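## Task

Get the yellow sponge onto the coffee table located in the neighbouring room. The robot must not tip over or be left leaning, or the task fails. The sponge has to rest on the table by itself at the end; if only the robot's grip or contact keeps it there, it does not count.

## Robot and tools

ROBOT. A Hello Robot Stretch 3 with one arm. It has a two-wheeled base 0.33 m long and 0.34 m wide, a lift on a vertical mast, and a telescoping arm that reaches out to the robot's RIGHT side. The arm cannot move forward, so the base must drive to bring the gripper forward. The base turns in place about the point between its wheels, 0.05 m behind its front edge, and it cannot move sideways. With the arm retracted and the wrist folded, a turn sweeps a radius of 0.28 m. An unfolded, level gripper reaches past that circle.

FRAMES. Base frame: origin on the floor between the drive wheels, x forward, y left, z up. hand_pose is reported in this frame, at the point where the closed fingertips meet. With all wrist joints at zero, that frame's x points up, y points back along the arm toward the mast, and z toward the robot's rear. Odometry frame: the base frame as it stood when the scene began. Heading is in radians, positive to the left, between -3.142 and 3.142.

TOOLS.
execute_actions: argument "actions" is a list holding exactly one action, or empty to just read the state and images. Optional "cameras" lists any of head_camera, nav_camera, wrist_camera, or all; omitted or null means all, [] means no images. An action may contain:
- "base": exactly one of {"translate_m": d}, a relative straight drive of d metres from the base's current position (forward positive, -1 to 1), or {"rotate_rad": d}, a relative turn in place of d radians (left/counter-clockwise positive, -3.2 to 3.2).
- "joints": a single object of absolute targets keyed by joint name: lift_m 0 to 1.1 (arm height on mast); arm_m 0 to 0.52 (extension); wrist_yaw_rad -1.345 to 4.42 (0 along the arm, positive swings toward the front, 3.0 folds over the base); wrist_pitch_rad -1.57 to 0.451 (0 level, negative tips fingertips down); wrist_roll_rad -2.911 to 2.911 (0 means fingers side by side, level); gripper_m -0.089 to 0.179 (larger is wider; the real fingertip gap is about 0.007 m less when nearly shut and 0.025 m less when wide, and zero under 0.007); head_pan_rad -3.953 to 1.73 (0 forward, positive left, -1.57 looks along the arm); head_tilt_rad -1.53 to 0.419 (0 level, negative down). Metres and radians throughout.
- "contact_limits": only {"arm_m": e}, an effort percentage 1 to 100 at which the arm's motion halts with contact_stop; smaller is gentler, but too small stops it immediately.
Base and joint motions in one action begin together. A joint or base left out may keep pushing toward an earlier target. An unknown key or an out-of-range number rejects the whole call with no motion. If a call reports a stop, later motion calls in the same reply are skipped.
wait: "seconds" 0 to 10; commands nothing new and returns state and images.
zoom_image: "camera" and "region" [x0, y0, x1, y1] in pixels of that camera's latest full image, origin top-left, at most 504 by 504.
finished_scene: "scene" 1 or 2; ends that scene for good after the last command is held and reports success.

RESULTS. base_status and joint_status tell how each motion ended: done (reached within tolerance; for the base, the wheels turned the commanded amount even if slipping), off_target (stopped short and may still push), contact_stop, time_out, torque_fault. After the last three the old target is dropped. Arm and lift halt and go slack after a firm push; a slack lift may sink under load or be pushed up by closing fingers on a surface. Base, wrist and head have no contact stop. A wrist servo strained for several seconds goes limp for 10 s (torque_fault). on_its_own covers uncommanded joints; "held at" is a target, not the position. motor_effort is percent of maximum, positive toward higher values, with the peak in brackets; readings carry fixed errors plus noise. Positive wheel effort pushes forward. base_odometry comes from wheel turns; turned_by_wheels and turned_by_imu give rotation since the last result. base_tilt (degrees, forward and right positive) has a fixed error up to about 4 degrees. lidar_m: 12 distances in 30-degree sectors, first straight ahead, counting counter-clockwise (4th left, 7th behind, 10th right), measured 0.17 m above the floor, range 0.15 to 12 m, "-" for nothing; it misses table tops, glass and thin legs, and the robot blocks some sectors. wrist_depth_mm and head_depth_mm are 7 by 7 grids of median depth (45 to 1000 mm and 280 to 4000 mm); the head grid matches its sideways image. head_camera and nav_camera move with the head pan and tilt; wrist_camera rides on the gripper. Calibration lines give K and T_world_to_cam in base frame, with small per-scene errors.

SPEED. The base moves fast (0.30 m/s, 1.9 rad/s) only when stowed: lift_m below 0.30, arm_m below 0.03, wrist_yaw_rad above 2.54. Otherwise it is capped at 0.10 m/s and 0.63 rad/s.

GRIPPING. Grip by commanding gripper_m less than the object's width; release by opening at least 0.02 beyond where contact began. The reading does not confirm a hold. Overly hard squeezes are eased by a stall guard, so objects may slip; resend a changed value to squeeze again.

CAUTIONS. Fold or unfold the wrist (yaw 3.0) only with lift_m 0.32 to 0.95, wrist_pitch_rad -0.4 and roll near 0; once folded, lift can go down to 0.25. With yaw below -0.4, keep pitch at -0.5 or lower. Pushing on something rigid with the gripper above about 0.45 m can tip the robot; a higher contact limit or a repeated push makes this worse. Don't drive while gripping or pressing on something fixed. If furniture catches the robot, reverse the last move in small steps, take the gripper off any contact, and lower lift_m to about 0.2 if it stays leaning. Avoid drops, slams, hard hits and strong pushes. Loose objects may occasionally get nudged. The simulation keeps running while you think.

Each tool is called in YAML: its name, and indented under it one key for each argument.

## Session

execute_actions:
  actions: []

Scene clock: 0.00 s.
base_odometry: x=+0.000 y=+0.000 heading=+0.000 (m, m, rad; odometry frame)
turned_by_wheels: +0.000 (rad since the last result)
turned_by_imu: +0.000 (rad since the last result)
base_tilt: forward=+0.8 right=-0.6 (deg)
lidar_m: 2.31 1.49 1.27 0.88 0.67 0.65 0.68 0.84 0.82 0.86 1.22 3.09
head_depth_mm: 1952 2925 2983 2980 3004 2956 2224 / 1948 2903 3209 3168 3198 3161 2225 / 1920 2902 3383 3388 3429 3323 2237 / 1934 2894 3081 3099 3072 3012 2249 / 1922 2550 2626 2635 2622 2615 2252 / 1936 2328 2310 2292 2308 2294 2201 / 1929 2044 2058 2030 2055 1991 2030
base_status: not commanded
joint_positions: lift_m=+0.398 arm_m=-0.002 wrist_yaw_rad=+3.081 wrist_pitch_rad=-0.347 wrist_roll_rad=+0.002 gripper_m=+0.037 head_pan_rad=+0.012 head_tilt_rad=-0.022
joint_status: not commanded
motor_effort: left_wheel=+0 right_wheel=+1 lift_m=+18 arm_m=-1 wrist_yaw_rad=+1 wrist_pitch_rad=+6 wrist_roll_rad=+0 gripper_m=+0 head_pan_rad=+0 head_tilt_rad=+2 (%)
hand_pose: x=-0.0072 y=+0.0896 z=+0.4274 quat_wxyz=(+0.143, +0.700, +0.101, +0.692) (m; base frame)
wrist_depth_mm: 511 615 - - - - - / 528 639 - - - - - / 551 674 - - - - - / 565 721 - - - - - / 595 729 787 785 833 797 797 / 608 663 - 661 637 660 670 / 567 563 540 568 574 569 584
pictures: head_camera (sideways: a quarter turn clockwise sets it upright), nav_camera (sideways: a quarter turn counterclockwise sets it upright), wrist_camera
Images, in order (width x height): head_camera 896x504, nav_camera 672x504, wrist_camera 644x364.

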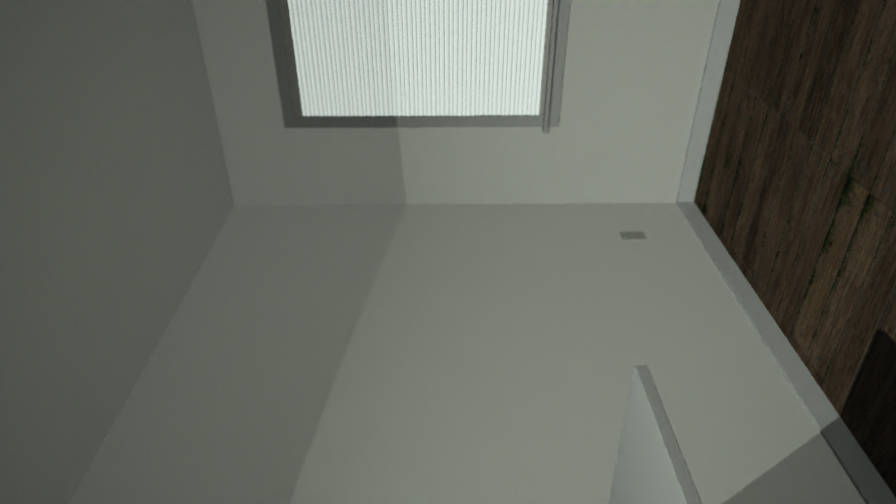

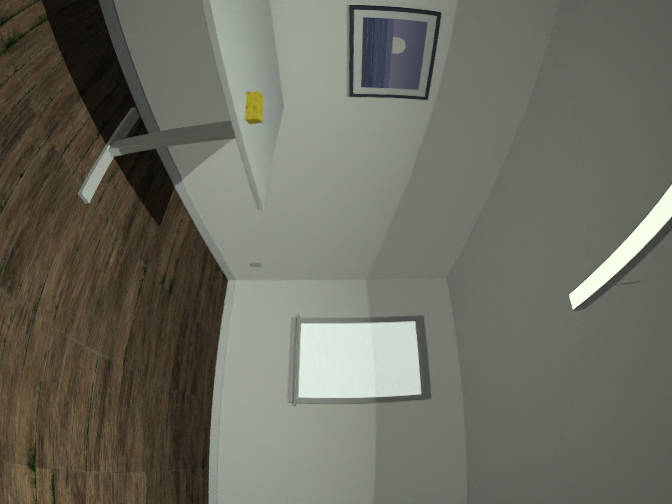

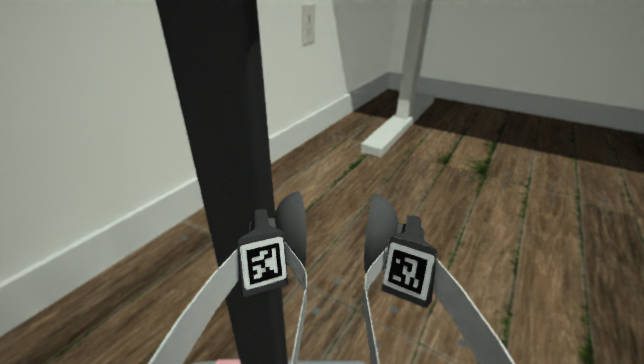

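execute_actions:
  actions:
    - {"joints":{"head_pan_rad":0.5,"head_tilt_rad":-0.35}}
  cameras: ["head_camera"]

execute_actions:
  actions:
    - {"joints":{"head_pan_rad":-2.2,"head_tilt_rad":-0.2}}
  cameras: ["nav_camera"]

Scene clock: 9.40 s.
base_odometry: x=+0.000 y=+0.000 heading=+0.000 (m, m, rad; odometry frame)
turned_by_wheels: +0.000 (rad since the last result)
turned_by_imu: -0.001 (rad since the last result)
base_tilt: forward=+0.7 right=-0.5 (deg)
lidar_m: 2.32 1.50 1.27 0.88 0.67 0.65 0.68 0.84 0.82 0.86 1.22 3.09
head_depth_mm: 2011 2171 2317 2500 2536 1879 1496 / 1888 2011 2133 2311 2431 1871 1497 / 1785 1903 1993 1446 2296 1807 1491 / 1679 1779 1863 1163 2125 1804 1494 / 1579 1669 1768 1193 1997 1899 1487 / 1500 1574 1661 1099 1896 1880 1496 / 1435 1510 1588 1100 1771 1828 1492
base_status: not commanded
joint_positions: lift_m=+0.398 arm_m=-0.002 wrist_yaw_rad=+3.081 wrist_pitch_rad=-0.347 wrist_roll_rad=+0.002 gripper_m=+0.037 head_pan_rad=+0.493 head_tilt_rad=-0.345
joint_status: all done
motor_effort: left_wheel=+0(0) right_wheel=+1(0) lift_m=+17(18) arm_m=-1(1) wrist_yaw_rad=+0(1) wrist_pitch_rad=+6(6) wrist_roll_rad=+0(0) gripper_m=+0(1) head_pan_rad=+4(29) head_tilt_rad=-2(31) (%)
hand_pose: x=-0.0072 y=+0.0896 z=+0.4274 quat_wxyz=(+0.143, +0.700, +0.101, +0.692) (m; base frame)
wrist_depth_mm: 509 607 - - - - - / 530 630 - - - - - / 553 685 - - - - - / 562 722 - 1000 985 - - / 605 733 790 800 833 812 819 / 608 658 - 650 627 673 678 / 560 572 552 572 563 585 574
pictures: head_camera (sideways: a quarter turn clockwise sets it upright)
camera_calibration (this result's frames):
head_camera: T_world_to_cam=[[-0.312379, -0.177952, -0.933141, 1.23136], [-0.486174, 0.873853, -0.0038935, 0.0104217], [0.816121, 0.452453, -0.359489, 0.416504], [0, 0, 0, 1]] pos_world=[0.0498013, 0.021568, 1.2988]
Images, in order (width x height): head_camera 896x504.

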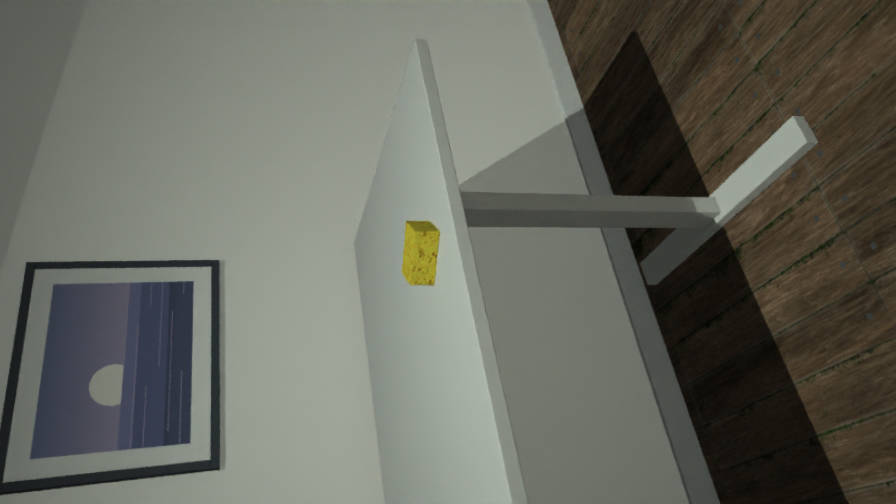

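Scene clock: 11.23 s.
base_odometry: x=+0.000 y=+0.000 heading=+0.000 (m, m, rad; odometry frame)
turned_by_wheels: +0.000 (rad since the last result)
turned_by_imu: +0.000 (rad since the last result)
base_tilt: forward=+0.7 right=-0.5 (deg)
lidar_m: 2.31 1.50 1.28 0.88 0.67 0.65 0.68 0.84 0.82 0.86 1.22 3.09
head_depth_mm: 728 752 779 808 838 875 913 / 719 744 773 803 836 870 907 / 716 740 767 797 829 859 899 / 710 736 762 790 821 857 892 / 708 729 754 786 816 848 887 / 704 727 752 780 809 844 878 / 699 724 749 773 807 835 867
base_status: not commanded
joint_positions: lift_m=+0.398 arm_m=-0.002 wrist_yaw_rad=+3.081 wrist_pitch_rad=-0.347 wrist_roll_rad=+0.002 gripper_m=+0.037 head_pan_rad=-2.193 head_tilt_rad=-0.211
joint_status: all done
motor_effort: left_wheel=+0(0) right_wheel=+0(0) lift_m=+18(17) arm_m=-1(1) wrist_yaw_rad=+0(1) wrist_pitch_rad=+6(6) wrist_roll_rad=+0(0) gripper_m=+0(0) head_pan_rad=-3(39) head_tilt_rad=+6(23) (%)
hand_pose: x=-0.0072 y=+0.0896 z=+0.4274 quat_wxyz=(+0.143, +0.700, +0.101, +0.692) (m; base frame)
wrist_depth_mm: 505 598 - - - - - / 525 641 - - - - - / 548 676 - - - - - / 568 708 - 967 966 - - / 597 748 786 783 819 803 805 / 623 665 - 658 645 673 671 / 575 568 553 572 572 568 577
pictures: nav_camera (sideways: a quarter turn counterclockwise sets it upright)
camera_calibration (this result's frames):
nav_camera: T_world_to_cam=[[-0.139403, -0.15427, 0.978145, -1.22929], [-0.804792, 0.59318, -0.0211427, 0.0849507], [-0.576954, -0.790151, -0.206847, 0.23268], [0, 0, 0, 1]] pos_world=[0.0312465, -0.0561815, 1.25235]
Images, in order (width x height): nav_camera 672x504.

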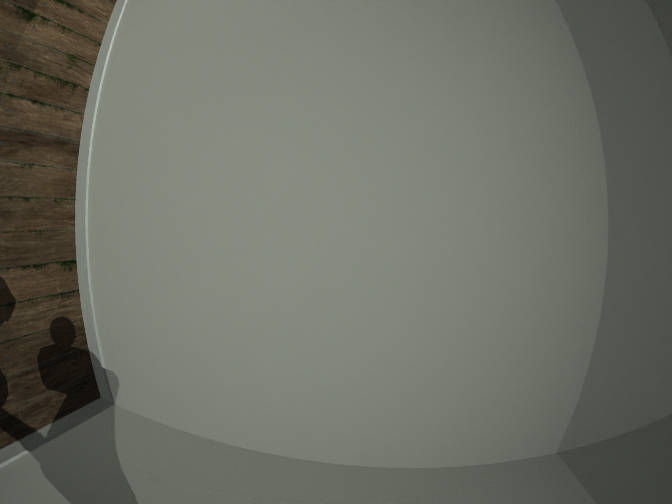

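execute_actions:
  actions:
    - {"base":{"translate_m":0.72},"joints":{"head_pan_rad":-1.57,"head_tilt_rad":-0.6,"lift_m":0.28}}
  cameras: []

execute_actions:
  actions:
    - {"base":{"rotate_rad":2.61}}
  cameras: []

execute_actions:
  actions:
    - {"joints":{"lift_m":0.9,"wrist_pitch_rad":-0.4}}
  cameras: []

execute_actions:
  actions:
    - {"joints":{"wrist_yaw_rad":0,"gripper_m":0.17}}

Scene clock: 28.03 s.
base_odometry: x=+0.720 y=+0.000 heading=+0.000 (m, m, rad; odometry frame)
turned_by_wheels: +0.000 (rad since the last result)
turned_by_imu: -0.003 (rad since the last result)
base_tilt: forward=+0.7 right=-0.5 (deg)
lidar_m: 1.79 0.89 1.31 1.32 1.27 1.25 1.32 1.23 1.20 1.27 1.89 2.50
head_depth_mm: 1009 1091 1194 1312 1460 1476 1246 / 1061 1156 1272 1409 1575 1475 1244 / 1118 1222 1352 1509 1680 1471 1244 / 1187 1307 1454 1629 1770 1477 1242 / 1333 1472 1654 1886 1830 1478 1247 / 1425 1585 1782 2049 1820 1482 1256 / 1518 1711 1956 2190 1820 1481 1253
base_status: done
joint_positions: lift_m=+0.281 arm_m=-0.002 wrist_yaw_rad=+3.081 wrist_pitch_rad=-0.347 wrist_roll_rad=+0.002 gripper_m=+0.037 head_pan_rad=-1.577 head_tilt_rad=-0.593
joint_status: all done
motor_effort: left_wheel=+0(7) right_wheel=+1(4) lift_m=+6(15) arm_m=-1(1) wrist_yaw_rad=+0(0) wrist_pitch_rad=+6(6) wrist_roll_rad=+0(0) gripper_m=+0(0) head_pan_rad=+3(34) head_tilt_rad=-4(31) (%)
hand_pose: x=-0.0072 y=+0.0896 z=+0.3097 quat_wxyz=(+0.143, +0.700, +0.101, +0.692) (m; base frame)
wrist_depth_mm: 978 - - - - - 983 / - - - - - - - / 990 - - - - - 993 / 786 772 - 771 783 784 731 / 612 614 615 627 646 611 602 / 508 518 - 529 505 516 528 / 452 - - - 450 442 456
pictures: none
No camera images: the call's "cameras" was empty. Leave "cameras" out to get every camera's image.

Scene clock: 30.80 s.
base_odometry: x=+0.720 y=+0.000 heading=+2.610 (m, m, rad; odometry frame)
turned_by_wheels: +2.610 (rad since the last result)
turned_by_imu: +2.596 (rad since the last result)
base_tilt: forward=+0.7 right=-0.6 (deg)
lidar_m: 1.25 1.31 1.25 1.20 1.25 1.84 2.51 1.83 0.89 0.95 1.38 1.28
head_depth_mm: 1104 1192 891 652 1706 1476 1244 / 1101 1191 895 652 1200 1362 1217 / 1100 1188 896 625 1699 1471 1249 / 1100 1193 901 624 1705 1482 1248 / 1099 1194 895 627 1707 1475 1253 / 1102 1195 902 629 1702 1481 1243 / 1107 1194 902 630 1698 1484 1256
base_status: done
joint_positions: lift_m=+0.281 arm_m=-0.002 wrist_yaw_rad=+3.081 wrist_pitch_rad=-0.347 wrist_roll_rad=+0.002 gripper_m=+0.037 head_pan_rad=-1.577 head_tilt_rad=-0.593
joint_status: not commanded
motor_effort: left_wheel=-3(9) right_wheel=+2(7) lift_m=+7(8) arm_m=-1(2) wrist_yaw_rad=+0(0) wrist_pitch_rad=+6(6) wrist_roll_rad=+1(0) gripper_m=-1(0) head_pan_rad=+3(3) head_tilt_rad=-4(4) (%)
hand_pose: x=-0.0072 y=+0.0896 z=+0.3097 quat_wxyz=(+0.143, +0.700, +0.101, +0.692) (m; base frame)
wrist_depth_mm: - - - - - - - / - - - - - - - / - - - - - - - / 771 759 - 773 784 795 794 / 627 624 618 614 648 616 612 / 512 510 - 537 491 518 530 / 450 - - - 441 445 452
pictures: none
No camera images: the call's "cameras" was empty. Leave "cameras" out to get every camera's image.

Scene clock: 37.27 s.
base_odometry: x=+0.720 y=+0.000 heading=+2.610 (m, m, rad; odometry frame)
turned_by_wheels: +0.000 (rad since the last result)
turned_by_imu: -0.001 (rad since the last result)
base_tilt: forward=+0.7 right=-0.5 (deg)
lidar_m: 1.25 1.31 1.24 1.20 1.25 1.85 2.51 1.83 0.89 0.95 1.38 1.28
head_depth_mm: 1103 1194 889 652 1705 1577 - / 1097 1192 894 653 1202 1361 - / 1099 1196 894 627 1701 1479 - / 1102 1193 898 625 1688 1473 - / 1100 1196 896 627 1700 1491 - / 1100 1195 901 629 1697 1480 1265 / 1108 1200 901 628 1700 1474 1252
base_status: not commanded
joint_positions: lift_m=+0.899 arm_m=-0.002 wrist_yaw_rad=+3.081 wrist_pitch_rad=-0.413 wrist_roll_rad=+0.002 gripper_m=+0.037 head_pan_rad=-1.577 head_tilt_rad=-0.593
joint_status: all done
motor_effort: left_wheel=-2(2) right_wheel=+2(2) lift_m=+27(28) arm_m=-2(1) wrist_yaw_rad=+1(0) wrist_pitch_rad=+5(6) wrist_roll_rad=+0(0) gripper_m=+0(1) head_pan_rad=+4(2) head_tilt_rad=-4(4) (%)
hand_pose: x=-0.0077 y=+0.0819 z=+0.9132 quat_wxyz=(+0.166, +0.696, +0.124, +0.687) (m; base frame)
wrist_depth_mm: - - - - - - - / - - - - - - - / - - - - - - - / - - - - - - - / - - - - - - - / - - - - - - - / - - - - - - -
pictures: none
No camera images: the call's "cameras" was empty. Leave "cameras" out to get every camera's image.

Scene clock: 39.80 s.
base_odometry: x=+0.720 y=+0.000 heading=+2.610 (m, m, rad; odometry frame)
turned_by_wheels: +0.000 (rad since the last result)
turned_by_imu: -0.001 (rad since the last result)
base_tilt: forward=+0.7 right=-0.6 (deg)
lidar_m: 1.25 1.30 1.24 1.20 1.25 1.84 2.50 1.84 0.89 0.95 1.37 1.28
head_depth_mm: 1102 1195 894 652 1698 1584 - / 1099 1196 892 655 1206 1340 - / 1103 1194 895 626 1703 - - / 1099 1192 899 625 1694 - 1226 / 1103 1193 901 627 1706 1443 1250 / 1100 1195 898 628 1697 1471 1250 / 1109 1190 901 630 1699 1486 1254
base_status: not commanded
joint_positions: lift_m=+0.899 arm_m=-0.002 wrist_yaw_rad=+0.003 wrist_pitch_rad=-0.413 wrist_roll_rad=+0.002 gripper_m=+0.170 head_pan_rad=-1.577 head_tilt_rad=-0.593
joint_status: all done
motor_effort: left_wheel=-2(2) right_wheel=+2(2) lift_m=+28(27) arm_m=-1(1) wrist_yaw_rad=-2(2) wrist_pitch_rad=+5(5) wrist_roll_rad=+0(0) gripper_m=-1(85) head_pan_rad=+4(2) head_tilt_rad=-4(4) (%)
hand_pose: x=-0.0208 y=-0.3679 z=+0.9132 quat_wxyz=(+0.692, +0.146, -0.692, -0.144) (m; base frame)
wrist_depth_mm: 373 373 386 318 395 397 403 / 278 276 272 270 268 264 263 / - - - - - - - / - - - - - - - / - - - - - - - / - - - - - - - / - - - - - - -
pictures: head_camera (sideways: a quarter turn clockwise sets it upright), nav_camera (sideways: a quarter turn counterclockwise sets it upright), wrist_camera
camera_calibration (this result's frames):
head_camera: T_world_to_cam=[[-0.00557314, 0.577295, -0.816516, 1.07737], [0.999955, 0.00949844, -0.000109589, -0.00357059], [0.00769237, -0.81648, -0.577322, 0.704878], [0, 0, 0, 1]] pos_world=[0.00415261, -0.0464109, 1.28664]
nav_camera: T_world_to_cam=[[-0.0267217, -0.556077, 0.830701, -1.03757], [-0.999552, 0.0260708, -0.0147013, 0.0777438], [-0.013482, -0.830722, -0.556525, 0.684293], [0, 0, 0, 1]] pos_world=[0.059209, -0.0105364, 1.24388]
wrist_camera: T_world_to_cam=[[-0.998306, -0.0511289, 0.0277585, -0.0576382], [-0.0529251, 0.599998, -0.798249, 0.973557], [0.0241585, -0.798366, -0.601688, 0.417538], [0, 0, 0, 1]] pos_world=[-0.0161021, -0.253732, 1.02997]
Images, in order (width x height): head_camera 896x504, nav_camera 672x504, wrist_camera 644x364.

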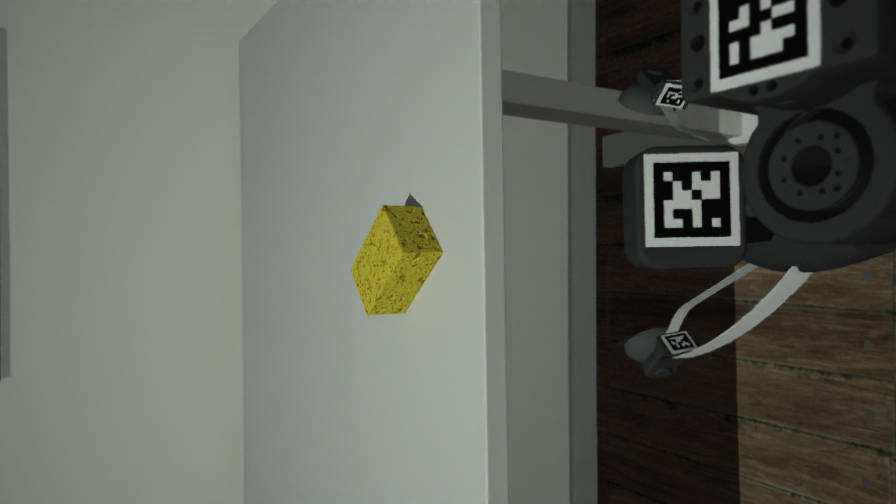

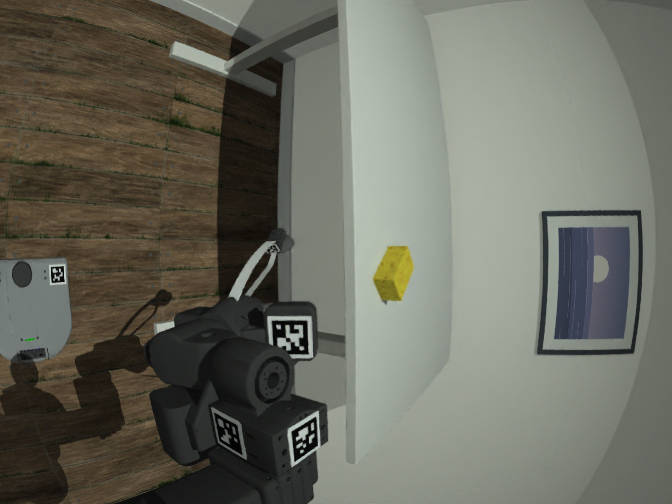

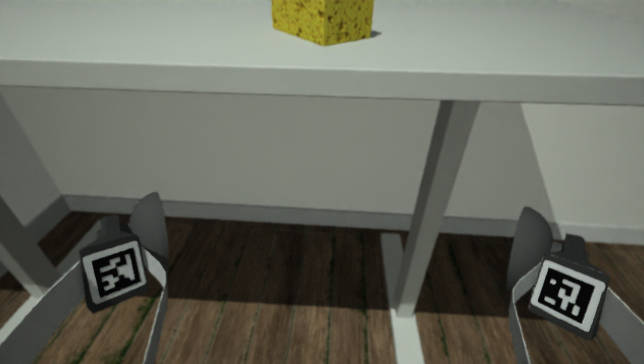

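execute_actions:
  actions:
    - {"joints":{"lift_m":0.96}}
  cameras: []

execute_actions:
  actions:
    - {"joints":{"arm_m":0.24}}

Scene clock: 47.07 s.
base_odometry: x=+0.720 y=+0.000 heading=+2.610 (m, m, rad; odometry frame)
turned_by_wheels: +0.000 (rad since the last result)
turned_by_imu: -0.001 (rad since the last result)
base_tilt: forward=+0.7 right=-0.5 (deg)
lidar_m: 1.25 1.31 1.24 1.20 1.25 1.85 2.50 1.84 0.89 0.95 1.37 1.28
head_depth_mm: 1100 1191 891 652 - - - / 1104 1195 892 652 1121 - - / 1100 1194 891 626 - - - / 1103 1192 896 624 1650 - 1250 / 1103 1195 899 629 1676 1442 1248 / 1107 1195 900 629 1683 1486 1244 / 1098 1188 900 629 1709 1485 1258
base_status: not commanded
joint_positions: lift_m=+0.959 arm_m=-0.002 wrist_yaw_rad=+0.003 wrist_pitch_rad=-0.413 wrist_roll_rad=+0.002 gripper_m=+0.170 head_pan_rad=-1.577 head_tilt_rad=-0.593
joint_status: all done
motor_effort: left_wheel=-3(3) right_wheel=+2(2) lift_m=+27(27) arm_m=-1(1) wrist_yaw_rad=-2(1) wrist_pitch_rad=+5(5) wrist_roll_rad=+0(1) gripper_m=+0(0) head_pan_rad=+3(3) head_tilt_rad=-3(4) (%)
hand_pose: x=-0.0209 y=-0.3678 z=+0.9731 quat_wxyz=(+0.692, +0.146, -0.692, -0.145) (m; base frame)
wrist_depth_mm: 644 641 666 684 675 695 927 / 406 408 421 358 419 422 429 / 317 317 309 308 303 306 305 / - - - - - - - / - - - - - - - / - - - - - - - / - - - - - - -
pictures: none
No camera images: the call's "cameras" was empty. Leave "cameras" out to get every camera's image.

Scene clock: 50.07 s.
base_odometry: x=+0.720 y=+0.000 heading=+2.610 (m, m, rad; odometry frame)
turned_by_wheels: +0.000 (rad since the last result)
turned_by_imu: -0.001 (rad since the last result)
base_tilt: forward=+0.8 right=-0.5 (deg)
lidar_m: 1.25 1.31 1.24 1.20 1.25 1.85 2.51 1.84 0.89 0.95 1.37 1.28
head_depth_mm: 1102 1195 - 653 1685 1472 1245 / 1104 1190 - 589 1196 1370 1221 / 1104 1190 - - 1706 1471 1247 / 1104 1198 1023 613 1702 1478 1248 / 1104 1193 896 601 1685 1477 1248 / 1106 1198 897 630 1689 1487 1249 / 1102 1193 901 628 1706 1481 1251
base_status: not commanded
joint_positions: lift_m=+0.959 arm_m=+0.240 wrist_yaw_rad=+0.002 wrist_pitch_rad=-0.413 wrist_roll_rad=+0.002 gripper_m=+0.170 head_pan_rad=-1.577 head_tilt_rad=-0.593
joint_status: all done
motor_effort: left_wheel=-3(3) right_wheel=+2(2) lift_m=+27(27) arm_m=+4(4) wrist_yaw_rad=-1(1) wrist_pitch_rad=+5(5) wrist_roll_rad=+0(0) gripper_m=+0(0) head_pan_rad=+3(4) head_tilt_rad=-4(3) (%)
hand_pose: x=-0.0211 y=-0.6096 z=+0.9731 quat_wxyz=(+0.692, +0.146, -0.692, -0.145) (m; base frame)
wrist_depth_mm: 641 654 670 679 671 687 733 / 405 409 407 416 415 422 420 / 293 297 296 285 304 306 308 / 231 232 174 159 238 237 240 / 191 198 184 140 186 195 195 / - 157 162 154 164 165 171 / 139 141 141 142 143 143 140
pictures: head_camera (sideways: a quarter turn clockwise sets it upright), nav_camera (sideways: a quarter turn counterclockwise sets it upright), wrist_camera
camera_calibration (this result's frames):
head_camera: T_world_to_cam=[[-0.00557307, 0.577295, -0.816516, 1.07737], [0.999955, 0.00949832, -0.000109589, -0.00357059], [0.00769227, -0.81648, -0.577322, 0.704878], [0, 0, 0, 1]] pos_world=[0.00415261, -0.0464109, 1.28664]
nav_camera: T_world_to_cam=[[-0.0267218, -0.556077, 0.830701, -1.03757], [-0.999552, 0.0260709, -0.0147013, 0.0777438], [-0.0134821, -0.830722, -0.556525, 0.684293], [0, 0, 0, 1]] pos_world=[0.059209, -0.0105364, 1.24388]
wrist_camera: T_world_to_cam=[[-0.99837, -0.0498843, 0.0277385, -0.0711689], [-0.0521708, 0.600399, -0.797997, 1.16645], [0.0231533, -0.798143, -0.602023, 0.261009], [0, 0, 0, 1]] pos_world=[-0.0162417, -0.495561, 1.08993]
Images, in order (width x height): head_camera 896x504, nav_camera 672x504, wrist_camera 644x364.

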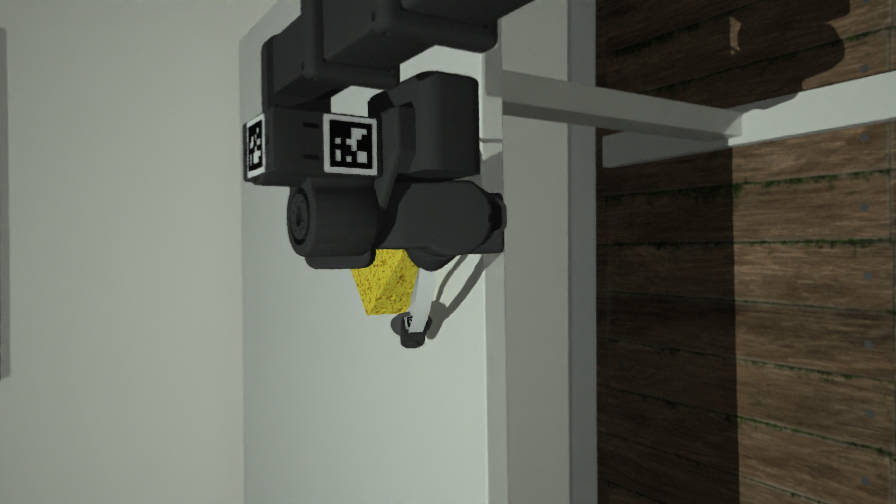

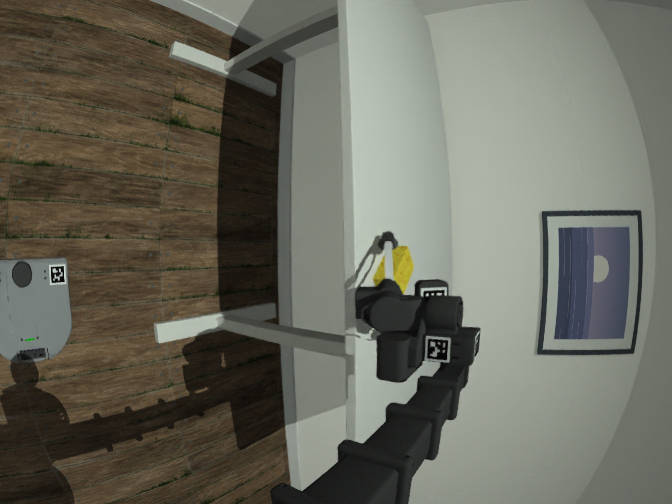

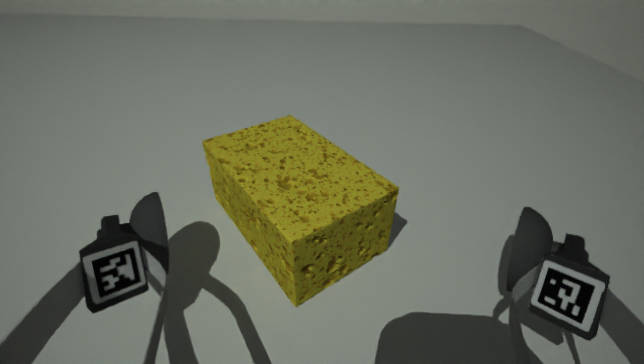

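Advance a bit and close.

execute_actions:
  actions:
    - {"joints":{"arm_m":0.28,"wrist_yaw_rad":0.25}}
  cameras: ["wrist_camera"]

execute_actions:
  actions:
    - {"joints":{"gripper_m":0.03}}
  cameras: ["wrist_camera"]

execute_actions:
  actions:
    - {"joints":{"lift_m":1.03}}
  cameras: ["wrist_camera"]

Scene clock: 55.10 s.
base_odometry: x=+0.720 y=+0.000 heading=+2.610 (m, m, rad; odometry frame)
turned_by_wheels: +0.000 (rad since the last result)
turned_by_imu: -0.001 (rad since the last result)
base_tilt: forward=+0.7 right=-0.5 (deg)
lidar_m: 1.25 1.31 1.24 1.20 1.25 1.84 2.51 1.83 0.89 0.95 1.38 1.28
head_depth_mm: 1098 1196 - 652 1687 1481 1250 / 1105 1197 - 625 1198 1361 1221 / 1105 1190 - 592 1710 1470 1248 / 1101 1198 1019 590 1698 1479 1246 / 1099 1194 899 614 1691 1470 1249 / 1101 1191 898 615 1698 1480 1240 / 1102 1198 899 629 1697 1486 1248
base_status: not commanded
joint_positions: lift_m=+0.959 arm_m=+0.280 wrist_yaw_rad=+0.247 wrist_pitch_rad=-0.413 wrist_roll_rad=+0.002 gripper_m=+0.170 head_pan_rad=-1.577 head_tilt_rad=-0.593
joint_status: all done
motor_effort: left_wheel=-2(3) right_wheel=+2(2) lift_m=+27(27) arm_m=+4(3) wrist_yaw_rad=+3(2) wrist_pitch_rad=+5(5) wrist_roll_rad=+0(0) gripper_m=-1(1) head_pan_rad=+3(4) head_tilt_rad=-4(4) (%)
hand_pose: x=+0.0335 y=-0.6428 z=+0.9731 quat_wxyz=(+0.704, +0.229, -0.669, -0.059) (m; base frame)
wrist_depth_mm: 648 647 648 668 666 635 599 / 404 403 409 414 418 419 423 / 292 295 295 299 302 301 301 / 230 232 233 159 160 237 236 / 191 198 191 141 130 132 196 / - 157 162 154 112 134 171 / 139 142 141 141 121 142 139
pictures: wrist_camera
camera_calibration (this result's frames):
wrist_camera: T_world_to_cam=[[-0.956472, -0.290504, 0.0277383, -0.17444], [-0.196213, 0.569826, -0.797997, 1.1744], [0.216015, -0.768704, -0.602023, 0.245714], [0, 0, 0, 1]] pos_world=[0.0105064, -0.530996, 1.08993]
Images, in order (width x height): wrist_camera 644x364.

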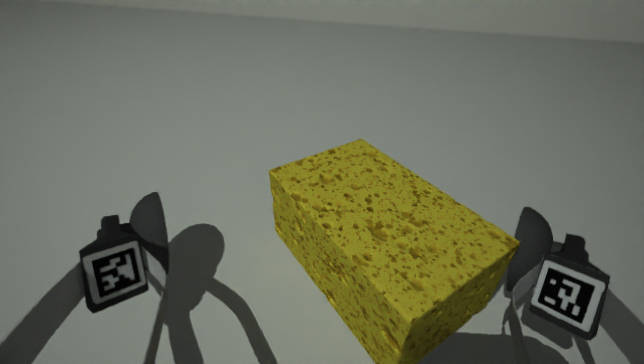

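Scene clock: 57.00 s.
base_odometry: x=+0.720 y=+0.000 heading=+2.610 (m, m, rad; odometry frame)
turned_by_wheels: +0.000 (rad since the last result)
turned_by_imu: +0.000 (rad since the last result)
base_tilt: forward=+0.7 right=-0.5 (deg)
lidar_m: 1.25 1.31 1.24 1.20 1.25 1.84 2.51 1.84 0.89 0.95 1.38 1.28
head_depth_mm: 1100 1201 - 654 1695 1470 1241 / 1097 1191 - 625 1194 1364 1221 / 1101 1191 - 592 1685 1471 1246 / 1102 1191 1025 590 1686 1472 1246 / 1105 1191 898 602 1689 1480 1245 / 1098 1192 901 629 1691 1483 1252 / 1103 1201 901 629 1699 1489 1246
base_status: not commanded
joint_positions: lift_m=+0.959 arm_m=+0.280 wrist_yaw_rad=+0.247 wrist_pitch_rad=-0.413 wrist_roll_rad=+0.002 gripper_m=+0.031 head_pan_rad=-1.577 head_tilt_rad=-0.593
joint_status: all done
motor_effort: left_wheel=-2(3) right_wheel=+2(2) lift_m=+27(27) arm_m=+4(4) wrist_yaw_rad=+2(2) wrist_pitch_rad=+5(5) wrist_roll_rad=+0(0) gripper_m=-16(93) head_pan_rad=+3(3) head_tilt_rad=-4(4) (%)
hand_pose: x=+0.0335 y=-0.6429 z=+0.9731 quat_wxyz=(+0.704, +0.229, -0.669, -0.059) (m; base frame)
wrist_depth_mm: 633 659 657 669 673 633 600 / 402 407 407 421 413 420 424 / 296 297 298 297 298 302 306 / 230 232 214 158 237 238 237 / 191 191 137 130 131 195 194 / 162 163 157 117 138 164 166 / 141 141 142 135 143 142 144
pictures: wrist_camera
camera_calibration (this result's frames):
wrist_camera: T_world_to_cam=[[-0.956429, -0.290643, 0.0277399, -0.174503], [-0.196297, 0.569797, -0.797997, 1.17439], [0.216126, -0.768673, -0.602023, 0.245722], [0, 0, 0, 1]] pos_world=[0.0105219, -0.531001, 1.08993]
Images, in order (width x height): wrist_camera 644x364.

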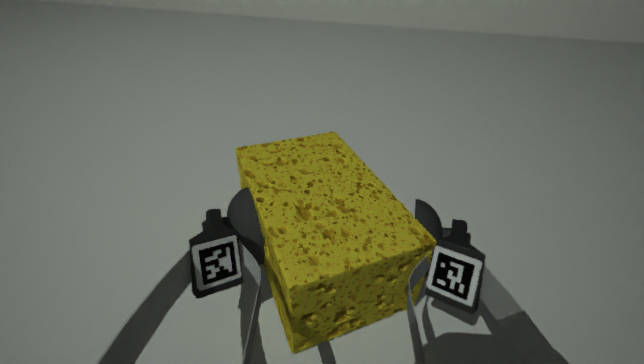

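Scene clock: 58.47 s.
base_odometry: x=+0.720 y=+0.000 heading=+2.610 (m, m, rad; odometry frame)
turned_by_wheels: +0.000 (rad since the last result)
turned_by_imu: +0.000 (rad since the last result)
base_tilt: forward=+0.7 right=-0.5 (deg)
lidar_m: 1.25 1.30 1.24 1.20 1.25 1.84 2.51 1.84 0.89 0.95 1.38 1.28
head_depth_mm: 1100 - 843 653 1690 1474 1243 / 1089 - 794 653 1200 1369 1217 / 1083 - 794 626 1693 1475 1246 / 1100 1162 - 626 1700 1471 1243 / 1107 1189 758 627 1704 1469 1250 / 1103 1187 899 627 1697 1476 1253 / 1099 1197 898 630 1701 1481 1252
base_status: not commanded
joint_positions: lift_m=+1.029 arm_m=+0.280 wrist_yaw_rad=+0.247 wrist_pitch_rad=-0.414 wrist_roll_rad=+0.002 gripper_m=+0.031 head_pan_rad=-1.577 head_tilt_rad=-0.593
joint_status: all done
motor_effort: left_wheel=-3(3) right_wheel=+3(3) lift_m=+28(27) arm_m=+4(4) wrist_yaw_rad=+2(2) wrist_pitch_rad=+5(5) wrist_roll_rad=+0(0) gripper_m=-16(15) head_pan_rad=+4(2) head_tilt_rad=-4(3) (%)
hand_pose: x=+0.0335 y=-0.6427 z=+1.0428 quat_wxyz=(+0.704, +0.230, -0.669, -0.060) (m; base frame)
wrist_depth_mm: 973 896 831 782 707 661 606 / 602 609 609 612 628 632 629 / 437 440 445 445 454 450 453 / 346 348 324 158 354 356 353 / 283 285 137 128 131 290 294 / 243 243 237 117 137 246 248 / 212 213 210 139 213 213 214
pictures: wrist_camera
camera_calibration (this result's frames):
wrist_camera: T_world_to_cam=[[-0.95642, -0.29068, 0.0276821, -0.176394], [-0.196529, 0.570708, -0.797288, 1.2298], [0.215958, -0.767982, -0.602964, 0.289243], [0, 0, 0, 1]] pos_world=[0.0105202, -0.530995, 1.15979]
Images, in order (width x height): wrist_camera 644x364.

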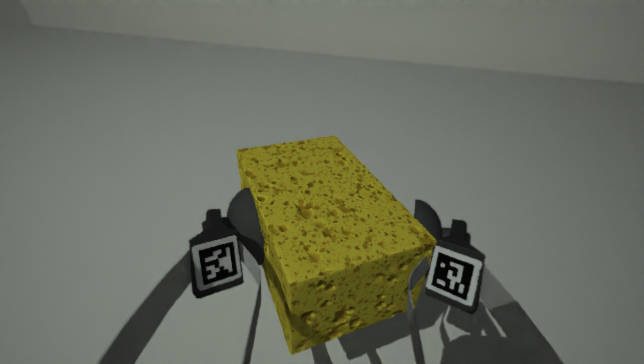

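Held. Retract, stow, look for the door.

execute_actions:
  actions:
    - {"joints":{"arm_m":0,"gripper_m":0.01,"head_pan_rad":1.7,"head_tilt_rad":-0.3}}
  cameras: ["nav_camera"]

execute_actions:
  actions:
    - {"joints":{"lift_m":0.8}}
  cameras: []

execute_actions:
  actions:
    - {"joints":{"wrist_yaw_rad":3.0}}
  cameras: []

execute_actions:
  actions:
    - {"joints":{"lift_m":0.27}}
  cameras: ["wrist_camera"]

Scene clock: 67.40 s.
base_odometry: x=+0.720 y=+0.000 heading=+2.610 (m, m, rad; odometry frame)
turned_by_wheels: +0.000 (rad since the last result)
turned_by_imu: -0.001 (rad since the last result)
base_tilt: forward=+0.7 right=-0.5 (deg)
lidar_m: 1.25 1.31 1.24 1.20 1.25 1.85 2.51 1.84 0.89 0.95 1.38 1.28
head_depth_mm: 999 1045 1103 1164 1236 1310 1394 / 1007 1063 1116 1182 1247 1329 1411 / 1025 1074 1129 1198 1268 1349 1438 / 1035 1090 1152 1218 1296 1369 1441 / 1051 1108 1165 1235 1306 1392 1471 / 1062 1117 1171 - - - - / 1075 1138 1190 - - - -
base_status: not commanded
joint_positions: lift_m=+1.029 arm_m=+0.000 wrist_yaw_rad=+0.248 wrist_pitch_rad=-0.414 wrist_roll_rad=+0.002 gripper_m=+0.014 head_pan_rad=+1.693 head_tilt_rad=-0.310
joint_status: all done
motor_effort: left_wheel=-3(2) right_wheel=+2(2) lift_m=+27(28) arm_m=-6(7) wrist_yaw_rad=+2(3) wrist_pitch_rad=+5(6) wrist_roll_rad=+0(0) gripper_m=-21(92) head_pan_rad=+2(39) head_tilt_rad=+6(28) (%)
hand_pose: x=+0.0337 y=-0.3633 z=+1.0428 quat_wxyz=(+0.704, +0.230, -0.669, -0.059) (m; base frame)
wrist_depth_mm: 978 995 - 990 936 864 835 / 612 609 625 634 635 627 637 / 467 452 440 448 458 463 455 / - - 383 160 359 359 361 / - - 138 128 131 315 301 / - - - 117 136 - - / - - - 139 - - -
pictures: nav_camera (sideways: a quarter turn counterclockwise sets it upright)
camera_calibration (this result's frames):
nav_camera: T_world_to_cam=[[-0.013534, 0.302535, 0.953042, -1.19725], [0.9941, 0.106656, -0.01974, 0.0721487], [-0.10762, 0.947152, -0.302193, 0.353915], [0, 0, 0, 1]] pos_world=[-0.0498383, 0.0193038, 1.24941]
Images, in order (width x height): nav_camera 672x504.

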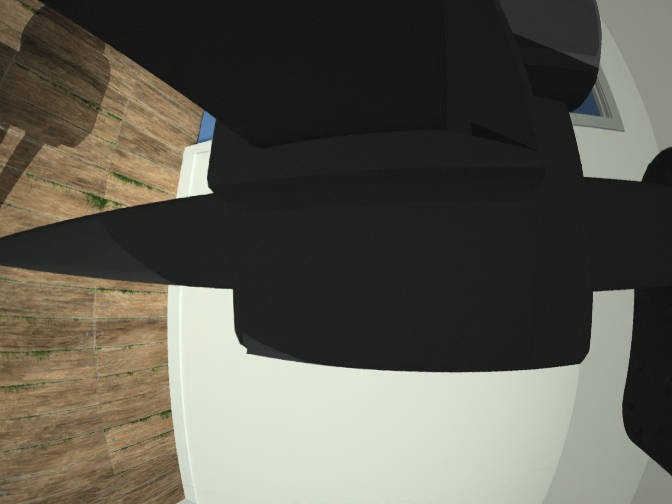

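Scene clock: 70.33 s.
base_odometry: x=+0.720 y=+0.000 heading=+2.610 (m, m, rad; odometry frame)
turned_by_wheels: +0.000 (rad since the last result)
turned_by_imu: -0.001 (rad since the last result)
base_tilt: forward=+0.7 right=-0.5 (deg)
lidar_m: 1.25 1.31 1.24 1.20 1.25 1.84 2.50 1.84 0.89 0.95 1.38 1.28
head_depth_mm: 997 1046 1102 1164 1233 1306 1394 / 1012 1053 1119 1181 1248 1334 1410 / 1024 1073 1135 1199 1271 1354 1431 / 1041 1088 1149 1217 1296 1375 1450 / 1047 1105 1166 1236 1308 1405 1473 / 1062 1115 1183 1255 1343 1440 1487 / 1074 1137 1196 1269 1338 1430 -
base_status: not commanded
joint_positions: lift_m=+0.801 arm_m=+0.000 wrist_yaw_rad=+0.248 wrist_pitch_rad=-0.415 wrist_roll_rad=+0.002 gripper_m=+0.014 head_pan_rad=+1.693 head_tilt_rad=-0.310
joint_status: all done
motor_effort: left_wheel=-2(3) right_wheel=+2(2) lift_m=+7(26) arm_m=-7(7) wrist_yaw_rad=+0(1) wrist_pitch_rad=+6(6) wrist_roll_rad=+0(0) gripper_m=-20(21) head_pan_rad=+3(3) head_tilt_rad=+5(5) (%)
hand_pose: x=+0.0337 y=-0.3632 z=+0.8140 quat_wxyz=(+0.704, +0.230, -0.669, -0.059) (m; base frame)
wrist_depth_mm: 880 - - - 935 848 503 / - - - - - 945 517 / - - - - - - 880 / - - - 159 - - - / - - 138 127 131 804 - / - - - 117 136 - - / 973 922 940 139 949 968 926
pictures: none
No camera images: the call's "cameras" was empty. Leave "cameras" out to get every camera's image.

Scene clock: 72.70 s.
base_odometry: x=+0.720 y=+0.000 heading=+2.610 (m, m, rad; odometry frame)
turned_by_wheels: +0.000 (rad since the last result)
turned_by_imu: +0.000 (rad since the last result)
base_tilt: forward=+0.7 right=-0.5 (deg)
lidar_m: 1.25 1.31 1.24 1.20 1.25 1.84 2.51 1.84 0.89 0.95 1.38 1.28
head_depth_mm: 1000 1047 1106 1167 1232 1319 1389 / 1011 1060 1118 1180 1251 1337 1409 / 1023 1074 1134 1196 1266 1355 1443 / 1040 1086 1149 1215 1295 1376 1452 / 1050 1105 1168 1239 1319 1400 1473 / 1063 1114 1183 1255 1346 1417 1496 / 1079 1134 1198 1268 1341 1438 -
base_status: not commanded
joint_positions: lift_m=+0.801 arm_m=+0.000 wrist_yaw_rad=+2.997 wrist_pitch_rad=-0.415 wrist_roll_rad=+0.002 gripper_m=+0.014 head_pan_rad=+1.693 head_tilt_rad=-0.310
joint_status: all done
motor_effort: left_wheel=-3(2) right_wheel=+2(2) lift_m=+7(7) arm_m=-5(6) wrist_yaw_rad=+3(3) wrist_pitch_rad=+6(6) wrist_roll_rad=+0(0) gripper_m=-21(21) head_pan_rad=+3(3) head_tilt_rad=+5(5) (%)
hand_pose: x=+0.0112 y=+0.0772 z=+0.8140 quat_wxyz=(+0.196, +0.701, +0.095, +0.679) (m; base frame)
wrist_depth_mm: - - - - - - - / - - - - - - - / - - - - - - - / - - 165 159 - - - / - - - 129 130 - - / - - - 118 136 - - / 906 929 950 138 923 950 980
pictures: none
No camera images: the call's "cameras" was empty. Leave "cameras" out to get every camera's image.

Scene clock: 78.37 s.
base_odometry: x=+0.720 y=+0.000 heading=+2.610 (m, m, rad; odometry frame)
turned_by_wheels: +0.000 (rad since the last result)
turned_by_imu: -0.001 (rad since the last result)
base_tilt: forward=+0.7 right=-0.6 (deg)
lidar_m: 1.25 1.31 1.24 1.20 1.25 1.84 2.51 1.83 0.89 0.95 1.38 1.28
head_depth_mm: 1003 1047 1103 1158 1229 1314 1393 / 1013 1053 1119 1179 1252 1328 1412 / 1024 1077 1134 1199 1268 1357 1435 / 1033 1084 1149 1210 1289 1377 1455 / 1047 1104 1165 1239 1310 1399 1469 / 1062 1124 1185 1258 1335 1426 1496 / 1075 1137 1197 1267 1344 1420 -
base_status: not commanded
joint_positions: lift_m=+0.271 arm_m=+0.000 wrist_yaw_rad=+2.997 wrist_pitch_rad=-0.415 wrist_roll_rad=+0.002 gripper_m=+0.014 head_pan_rad=+1.693 head_tilt_rad=-0.310
joint_status: all done
motor_effort: left_wheel=-2(2) right_wheel=+2(2) lift_m=+8(7) arm_m=-6(6) wrist_yaw_rad=+2(2) wrist_pitch_rad=+6(6) wrist_roll_rad=+0(0) gripper_m=-22(20) head_pan_rad=+3(4) head_tilt_rad=+5(5) (%)
hand_pose: x=+0.0111 y=+0.0771 z=+0.2839 quat_wxyz=(+0.196, +0.701, +0.096, +0.679) (m; base frame)
wrist_depth_mm: - - - - - - - / - - - - - - - / 841 865 867 882 860 857 890 / 668 681 165 160 670 676 699 / 552 552 - 128 131 562 551 / 463 - - 117 136 465 467 / - - - 132 406 413 415
pictures: wrist_camera
camera_calibration (this result's frames):
wrist_camera: T_world_to_cam=[[0.994974, -0.0962391, 0.0276426, -0.00419105], [-0.0362187, -0.603285, -0.796703, 0.298167], [0.0933504, 0.791698, -0.603738, 0.27061], [0, 0, 0, 1]] pos_world=[-0.0102923, -0.0347652, 0.401044]
Images, in order (width x height): wrist_camera 644x364.

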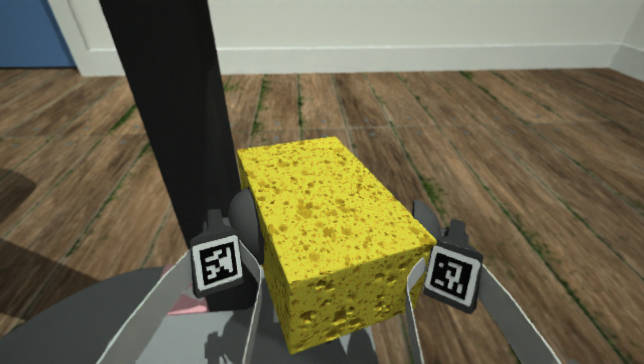

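execute_actions:
  actions:
    - {"base":{"translate_m":-1.0},"joints":{"head_pan_rad":0,"head_tilt_rad":-0.3}}
  cameras: []

execute_actions:
  actions:
    - {"base":{"rotate_rad":1.57}}
  cameras: ["nav_camera"]

Scene clock: 87.90 s.
base_odometry: x=+1.582 y=-0.507 heading=+2.610 (m, m, rad; odometry frame)
turned_by_wheels: +0.000 (rad since the last result)
turned_by_imu: +0.000 (rad since the last result)
base_tilt: forward=+0.7 right=-0.5 (deg)
lidar_m: 2.24 1.69 1.26 1.23 1.35 1.57 1.51 1.58 1.34 1.30 1.11 1.88
head_depth_mm: 1939 2043 2130 2269 2374 1962 1529 / 1931 2026 2135 2277 2397 1968 1541 / 1945 2039 2152 2290 2422 1962 1535 / 1934 2059 2163 2287 2407 1958 1544 / 1941 2046 2186 2282 2418 1974 1548 / 1946 2047 2156 2289 2415 1979 1538 / 1964 2051 2167 2294 2419 1972 1548
base_status: done
joint_positions: lift_m=+0.271 arm_m=+0.000 wrist_yaw_rad=+2.998 wrist_pitch_rad=-0.415 wrist_roll_rad=+0.002 gripper_m=+0.014 head_pan_rad=+0.007 head_tilt_rad=-0.309
joint_status: all done
motor_effort: left_wheel=-2(9) right_wheel=+2(3) lift_m=+7(8) arm_m=-6(6) wrist_yaw_rad=+2(2) wrist_pitch_rad=+6(6) wrist_roll_rad=+0(0) gripper_m=-21(19) head_pan_rad=-3(37) head_tilt_rad=+4(6) (%)
hand_pose: x=+0.0110 y=+0.0772 z=+0.2839 quat_wxyz=(+0.196, +0.701, +0.096, +0.679) (m; base frame)
wrist_depth_mm: - - - - - - - / - - - - - - - / 865 847 880 849 853 884 881 / 675 667 164 159 674 691 696 / 548 547 - 128 131 550 561 / 468 - - 117 136 483 478 / - - - 131 411 411 413
pictures: none
No camera images: the call's "cameras" was empty. Leave "cameras" out to get every camera's image.

Scene clock: 90.10 s.
base_odometry: x=+1.582 y=-0.507 heading=-2.104 (m, m, rad; odometry frame)
turned_by_wheels: +1.570 (rad since the last result)
turned_by_imu: +1.560 (rad since the last result)
base_tilt: forward=+0.7 right=-0.5 (deg)
lidar_m: 1.23 1.35 1.57 1.51 1.58 1.34 1.30 1.11 1.86 2.25 1.72 1.27
head_depth_mm: 1035 1086 1148 1213 1297 1373 1448 / 1049 1086 1149 1213 1288 1376 1455 / 1097 1156 1214 1294 1352 1449 1498 / 1104 1161 1229 1301 1370 1461 1512 / 1098 1151 1224 1295 1366 1472 1512 / 1105 1156 1222 1295 1376 1468 1522 / 1106 1162 1223 1292 1374 1468 1518
base_status: done
joint_positions: lift_m=+0.271 arm_m=+0.000 wrist_yaw_rad=+2.998 wrist_pitch_rad=-0.415 wrist_roll_rad=+0.002 gripper_m=+0.014 head_pan_rad=+0.007 head_tilt_rad=-0.309
joint_status: not commanded
motor_effort: left_wheel=-2(8) right_wheel=+2(7) lift_m=+8(7) arm_m=-6(6) wrist_yaw_rad=+2(2) wrist_pitch_rad=+6(6) wrist_roll_rad=+0(0) gripper_m=-20(20) head_pan_rad=-3(3) head_tilt_rad=+5(5) (%)
hand_pose: x=+0.0110 y=+0.0771 z=+0.2839 quat_wxyz=(+0.196, +0.701, +0.096, +0.679) (m; base frame)
wrist_depth_mm: - - - - - - - / - - - - - - - / 862 854 856 853 847 866 875 / 665 669 165 160 676 682 691 / 547 550 - 128 131 560 563 / 469 - - 117 136 473 484 / - - - 132 406 409 415
pictures: nav_camera (sideways: a quarter turn counterclockwise sets it upright)
camera_calibration (this result's frames):
nav_camera: T_world_to_cam=[[0.30128, -0.0213399, 0.953297, -1.1995], [-0.00831347, -0.99977, -0.0197529, 0.0782801], [0.953499, -0.00197405, -0.301389, 0.346395], [0, 0, 0, 1]] pos_world=[0.0317506, 0.0533486, 1.24943]
Images, in order (width x height): nav_camera 672x504.

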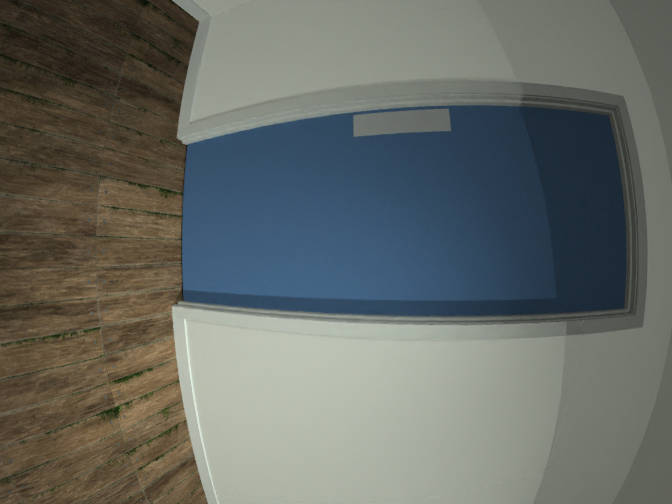

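execute_actions:
  actions:
    - {"base":{"rotate_rad":0.35}}
  cameras: []

execute_actions:
  actions:
    - {"base":{"translate_m":0.7}}
  cameras: []

execute_actions:
  actions:
    - {"base":{"rotate_rad":-0.35}}
  cameras: ["nav_camera"]

Scene clock: 97.77 s.
base_odometry: x=+1.582 y=-0.507 heading=-1.754 (m, m, rad; odometry frame)
turned_by_wheels: +0.350 (rad since the last result)
turned_by_imu: +0.347 (rad since the last result)
base_tilt: forward=+0.7 right=-0.5 (deg)
lidar_m: 1.30 1.51 1.51 1.52 1.43 1.30 1.30 1.11 2.13 2.12 1.34 1.23
head_depth_mm: 1062 1112 1170 1228 1298 1373 1446 / 1099 1148 1209 1277 1347 1431 1486 / 1136 1191 1256 1329 1408 1497 1542 / 1175 1235 1309 1387 1472 1565 1542 / 1209 1280 1341 1423 1510 1592 1549 / 1196 1258 1331 1424 1528 1629 1543 / 1236 1312 1402 1491 1604 1713 1546
base_status: done
joint_positions: lift_m=+0.271 arm_m=+0.000 wrist_yaw_rad=+2.998 wrist_pitch_rad=-0.415 wrist_roll_rad=+0.002 gripper_m=+0.014 head_pan_rad=+0.007 head_tilt_rad=-0.309
joint_status: not commanded
motor_effort: left_wheel=-2(9) right_wheel=+2(6) lift_m=+7(7) arm_m=-6(5) wrist_yaw_rad=+2(1) wrist_pitch_rad=+6(6) wrist_roll_rad=+0(0) gripper_m=-21(21) head_pan_rad=-3(3) head_tilt_rad=+4(5) (%)
hand_pose: x=+0.0110 y=+0.0771 z=+0.2839 quat_wxyz=(+0.196, +0.701, +0.096, +0.679) (m; base frame)
wrist_depth_mm: - - - - - - - / - - - - - - - / 857 843 832 871 828 882 889 / 671 672 164 160 689 682 677 / 555 547 - 128 131 560 568 / 464 - - 118 136 472 478 / - - - 132 410 409 409
pictures: none
No camera images: the call's "cameras" was empty. Leave "cameras" out to get every camera's image.

Scene clock: 101.87 s.
base_odometry: x=+1.454 y=-1.195 heading=-1.754 (m, m, rad; odometry frame)
turned_by_wheels: +0.000 (rad since the last result)
turned_by_imu: -0.002 (rad since the last result)
base_tilt: forward=+0.6 right=-0.6 (deg)
lidar_m: 0.65 0.70 1.27 1.28 1.56 1.95 1.78 2.40 2.49 0.98 0.71 0.64
head_depth_mm: 505 528 554 584 615 652 692 / 521 547 574 605 641 679 723 / 539 566 595 629 667 710 758 / 558 586 619 656 699 743 798 / 578 611 644 682 731 780 835 / 599 634 667 702 743 790 834 / 584 603 627 657 697 742 816
base_status: done
joint_positions: lift_m=+0.271 arm_m=+0.000 wrist_yaw_rad=+2.998 wrist_pitch_rad=-0.415 wrist_roll_rad=+0.002 gripper_m=+0.014 head_pan_rad=+0.007 head_tilt_rad=-0.309
joint_status: not commanded
motor_effort: left_wheel=-2(6) right_wheel=+2(8) lift_m=+7(7) arm_m=-7(5) wrist_yaw_rad=+2(1) wrist_pitch_rad=+6(6) wrist_roll_rad=+0(0) gripper_m=-21(21) head_pan_rad=-4(3) head_tilt_rad=+4(4) (%)
hand_pose: x=+0.0110 y=+0.0771 z=+0.2839 quat_wxyz=(+0.196, +0.701, +0.096, +0.679) (m; base frame)
wrist_depth_mm: - - - - - - - / - - - - - - 982 / 857 889 840 868 842 859 825 / 666 685 164 160 690 682 666 / 554 554 - 128 130 554 550 / 473 - - 117 136 471 485 / - - - 132 409 415 406
pictures: none
No camera images: the call's "cameras" was empty. Leave "cameras" out to get every camera's image.

Scene clock: 103.20 s.
base_odometry: x=+1.454 y=-1.195 heading=-2.104 (m, m, rad; odometry frame)
turned_by_wheels: -0.350 (rad since the last result)
turned_by_imu: -0.348 (rad since the last result)
base_tilt: forward=+0.7 right=-0.5 (deg)
lidar_m: 0.64 0.67 0.81 1.27 1.32 1.82 1.95 1.78 2.57 2.17 0.80 0.66
head_depth_mm: 522 548 578 612 649 692 739 / 523 549 579 613 648 692 741 / 521 548 578 612 651 694 741 / 522 548 579 613 651 693 743 / 522 550 580 613 653 694 742 / 522 549 578 614 651 696 745 / 523 551 580 615 652 694 742
base_status: done
joint_positions: lift_m=+0.271 arm_m=+0.000 wrist_yaw_rad=+2.998 wrist_pitch_rad=-0.415 wrist_roll_rad=+0.002 gripper_m=+0.014 head_pan_rad=+0.007 head_tilt_rad=-0.309
joint_status: not commanded
motor_effort: left_wheel=+2(9) right_wheel=-1(5) lift_m=+8(8) arm_m=-6(5) wrist_yaw_rad=+1(1) wrist_pitch_rad=+6(6) wrist_roll_rad=+0(0) gripper_m=-21(21) head_pan_rad=-4(3) head_tilt_rad=+4(5) (%)
hand_pose: x=+0.0110 y=+0.0771 z=+0.2839 quat_wxyz=(+0.196, +0.701, +0.096, +0.679) (m; base frame)
wrist_depth_mm: - - - - - 897 606 / - - - - - 896 622 / 845 862 852 868 882 829 609 / 660 667 165 159 672 680 638 / 545 557 - 128 131 556 559 / 470 - - 117 136 479 478 / - - - 131 416 414 414
pictures: nav_camera (sideways: a quarter turn counterclockwise sets it upright)
camera_calibration (this result's frames):
nav_camera: T_world_to_cam=[[0.301122, -0.0213517, 0.953347, -1.19957], [-0.00834584, -0.99977, -0.0197554, 0.0782836], [0.953549, -0.0020077, -0.301231, 0.346189], [0, 0, 0, 1]] pos_world=[0.0317612, 0.0533478, 1.24943]
Images, in order (width x height): nav_camera 672x504.

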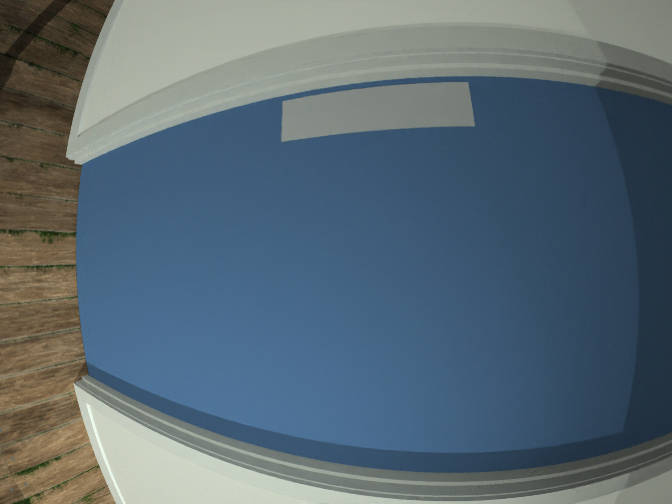

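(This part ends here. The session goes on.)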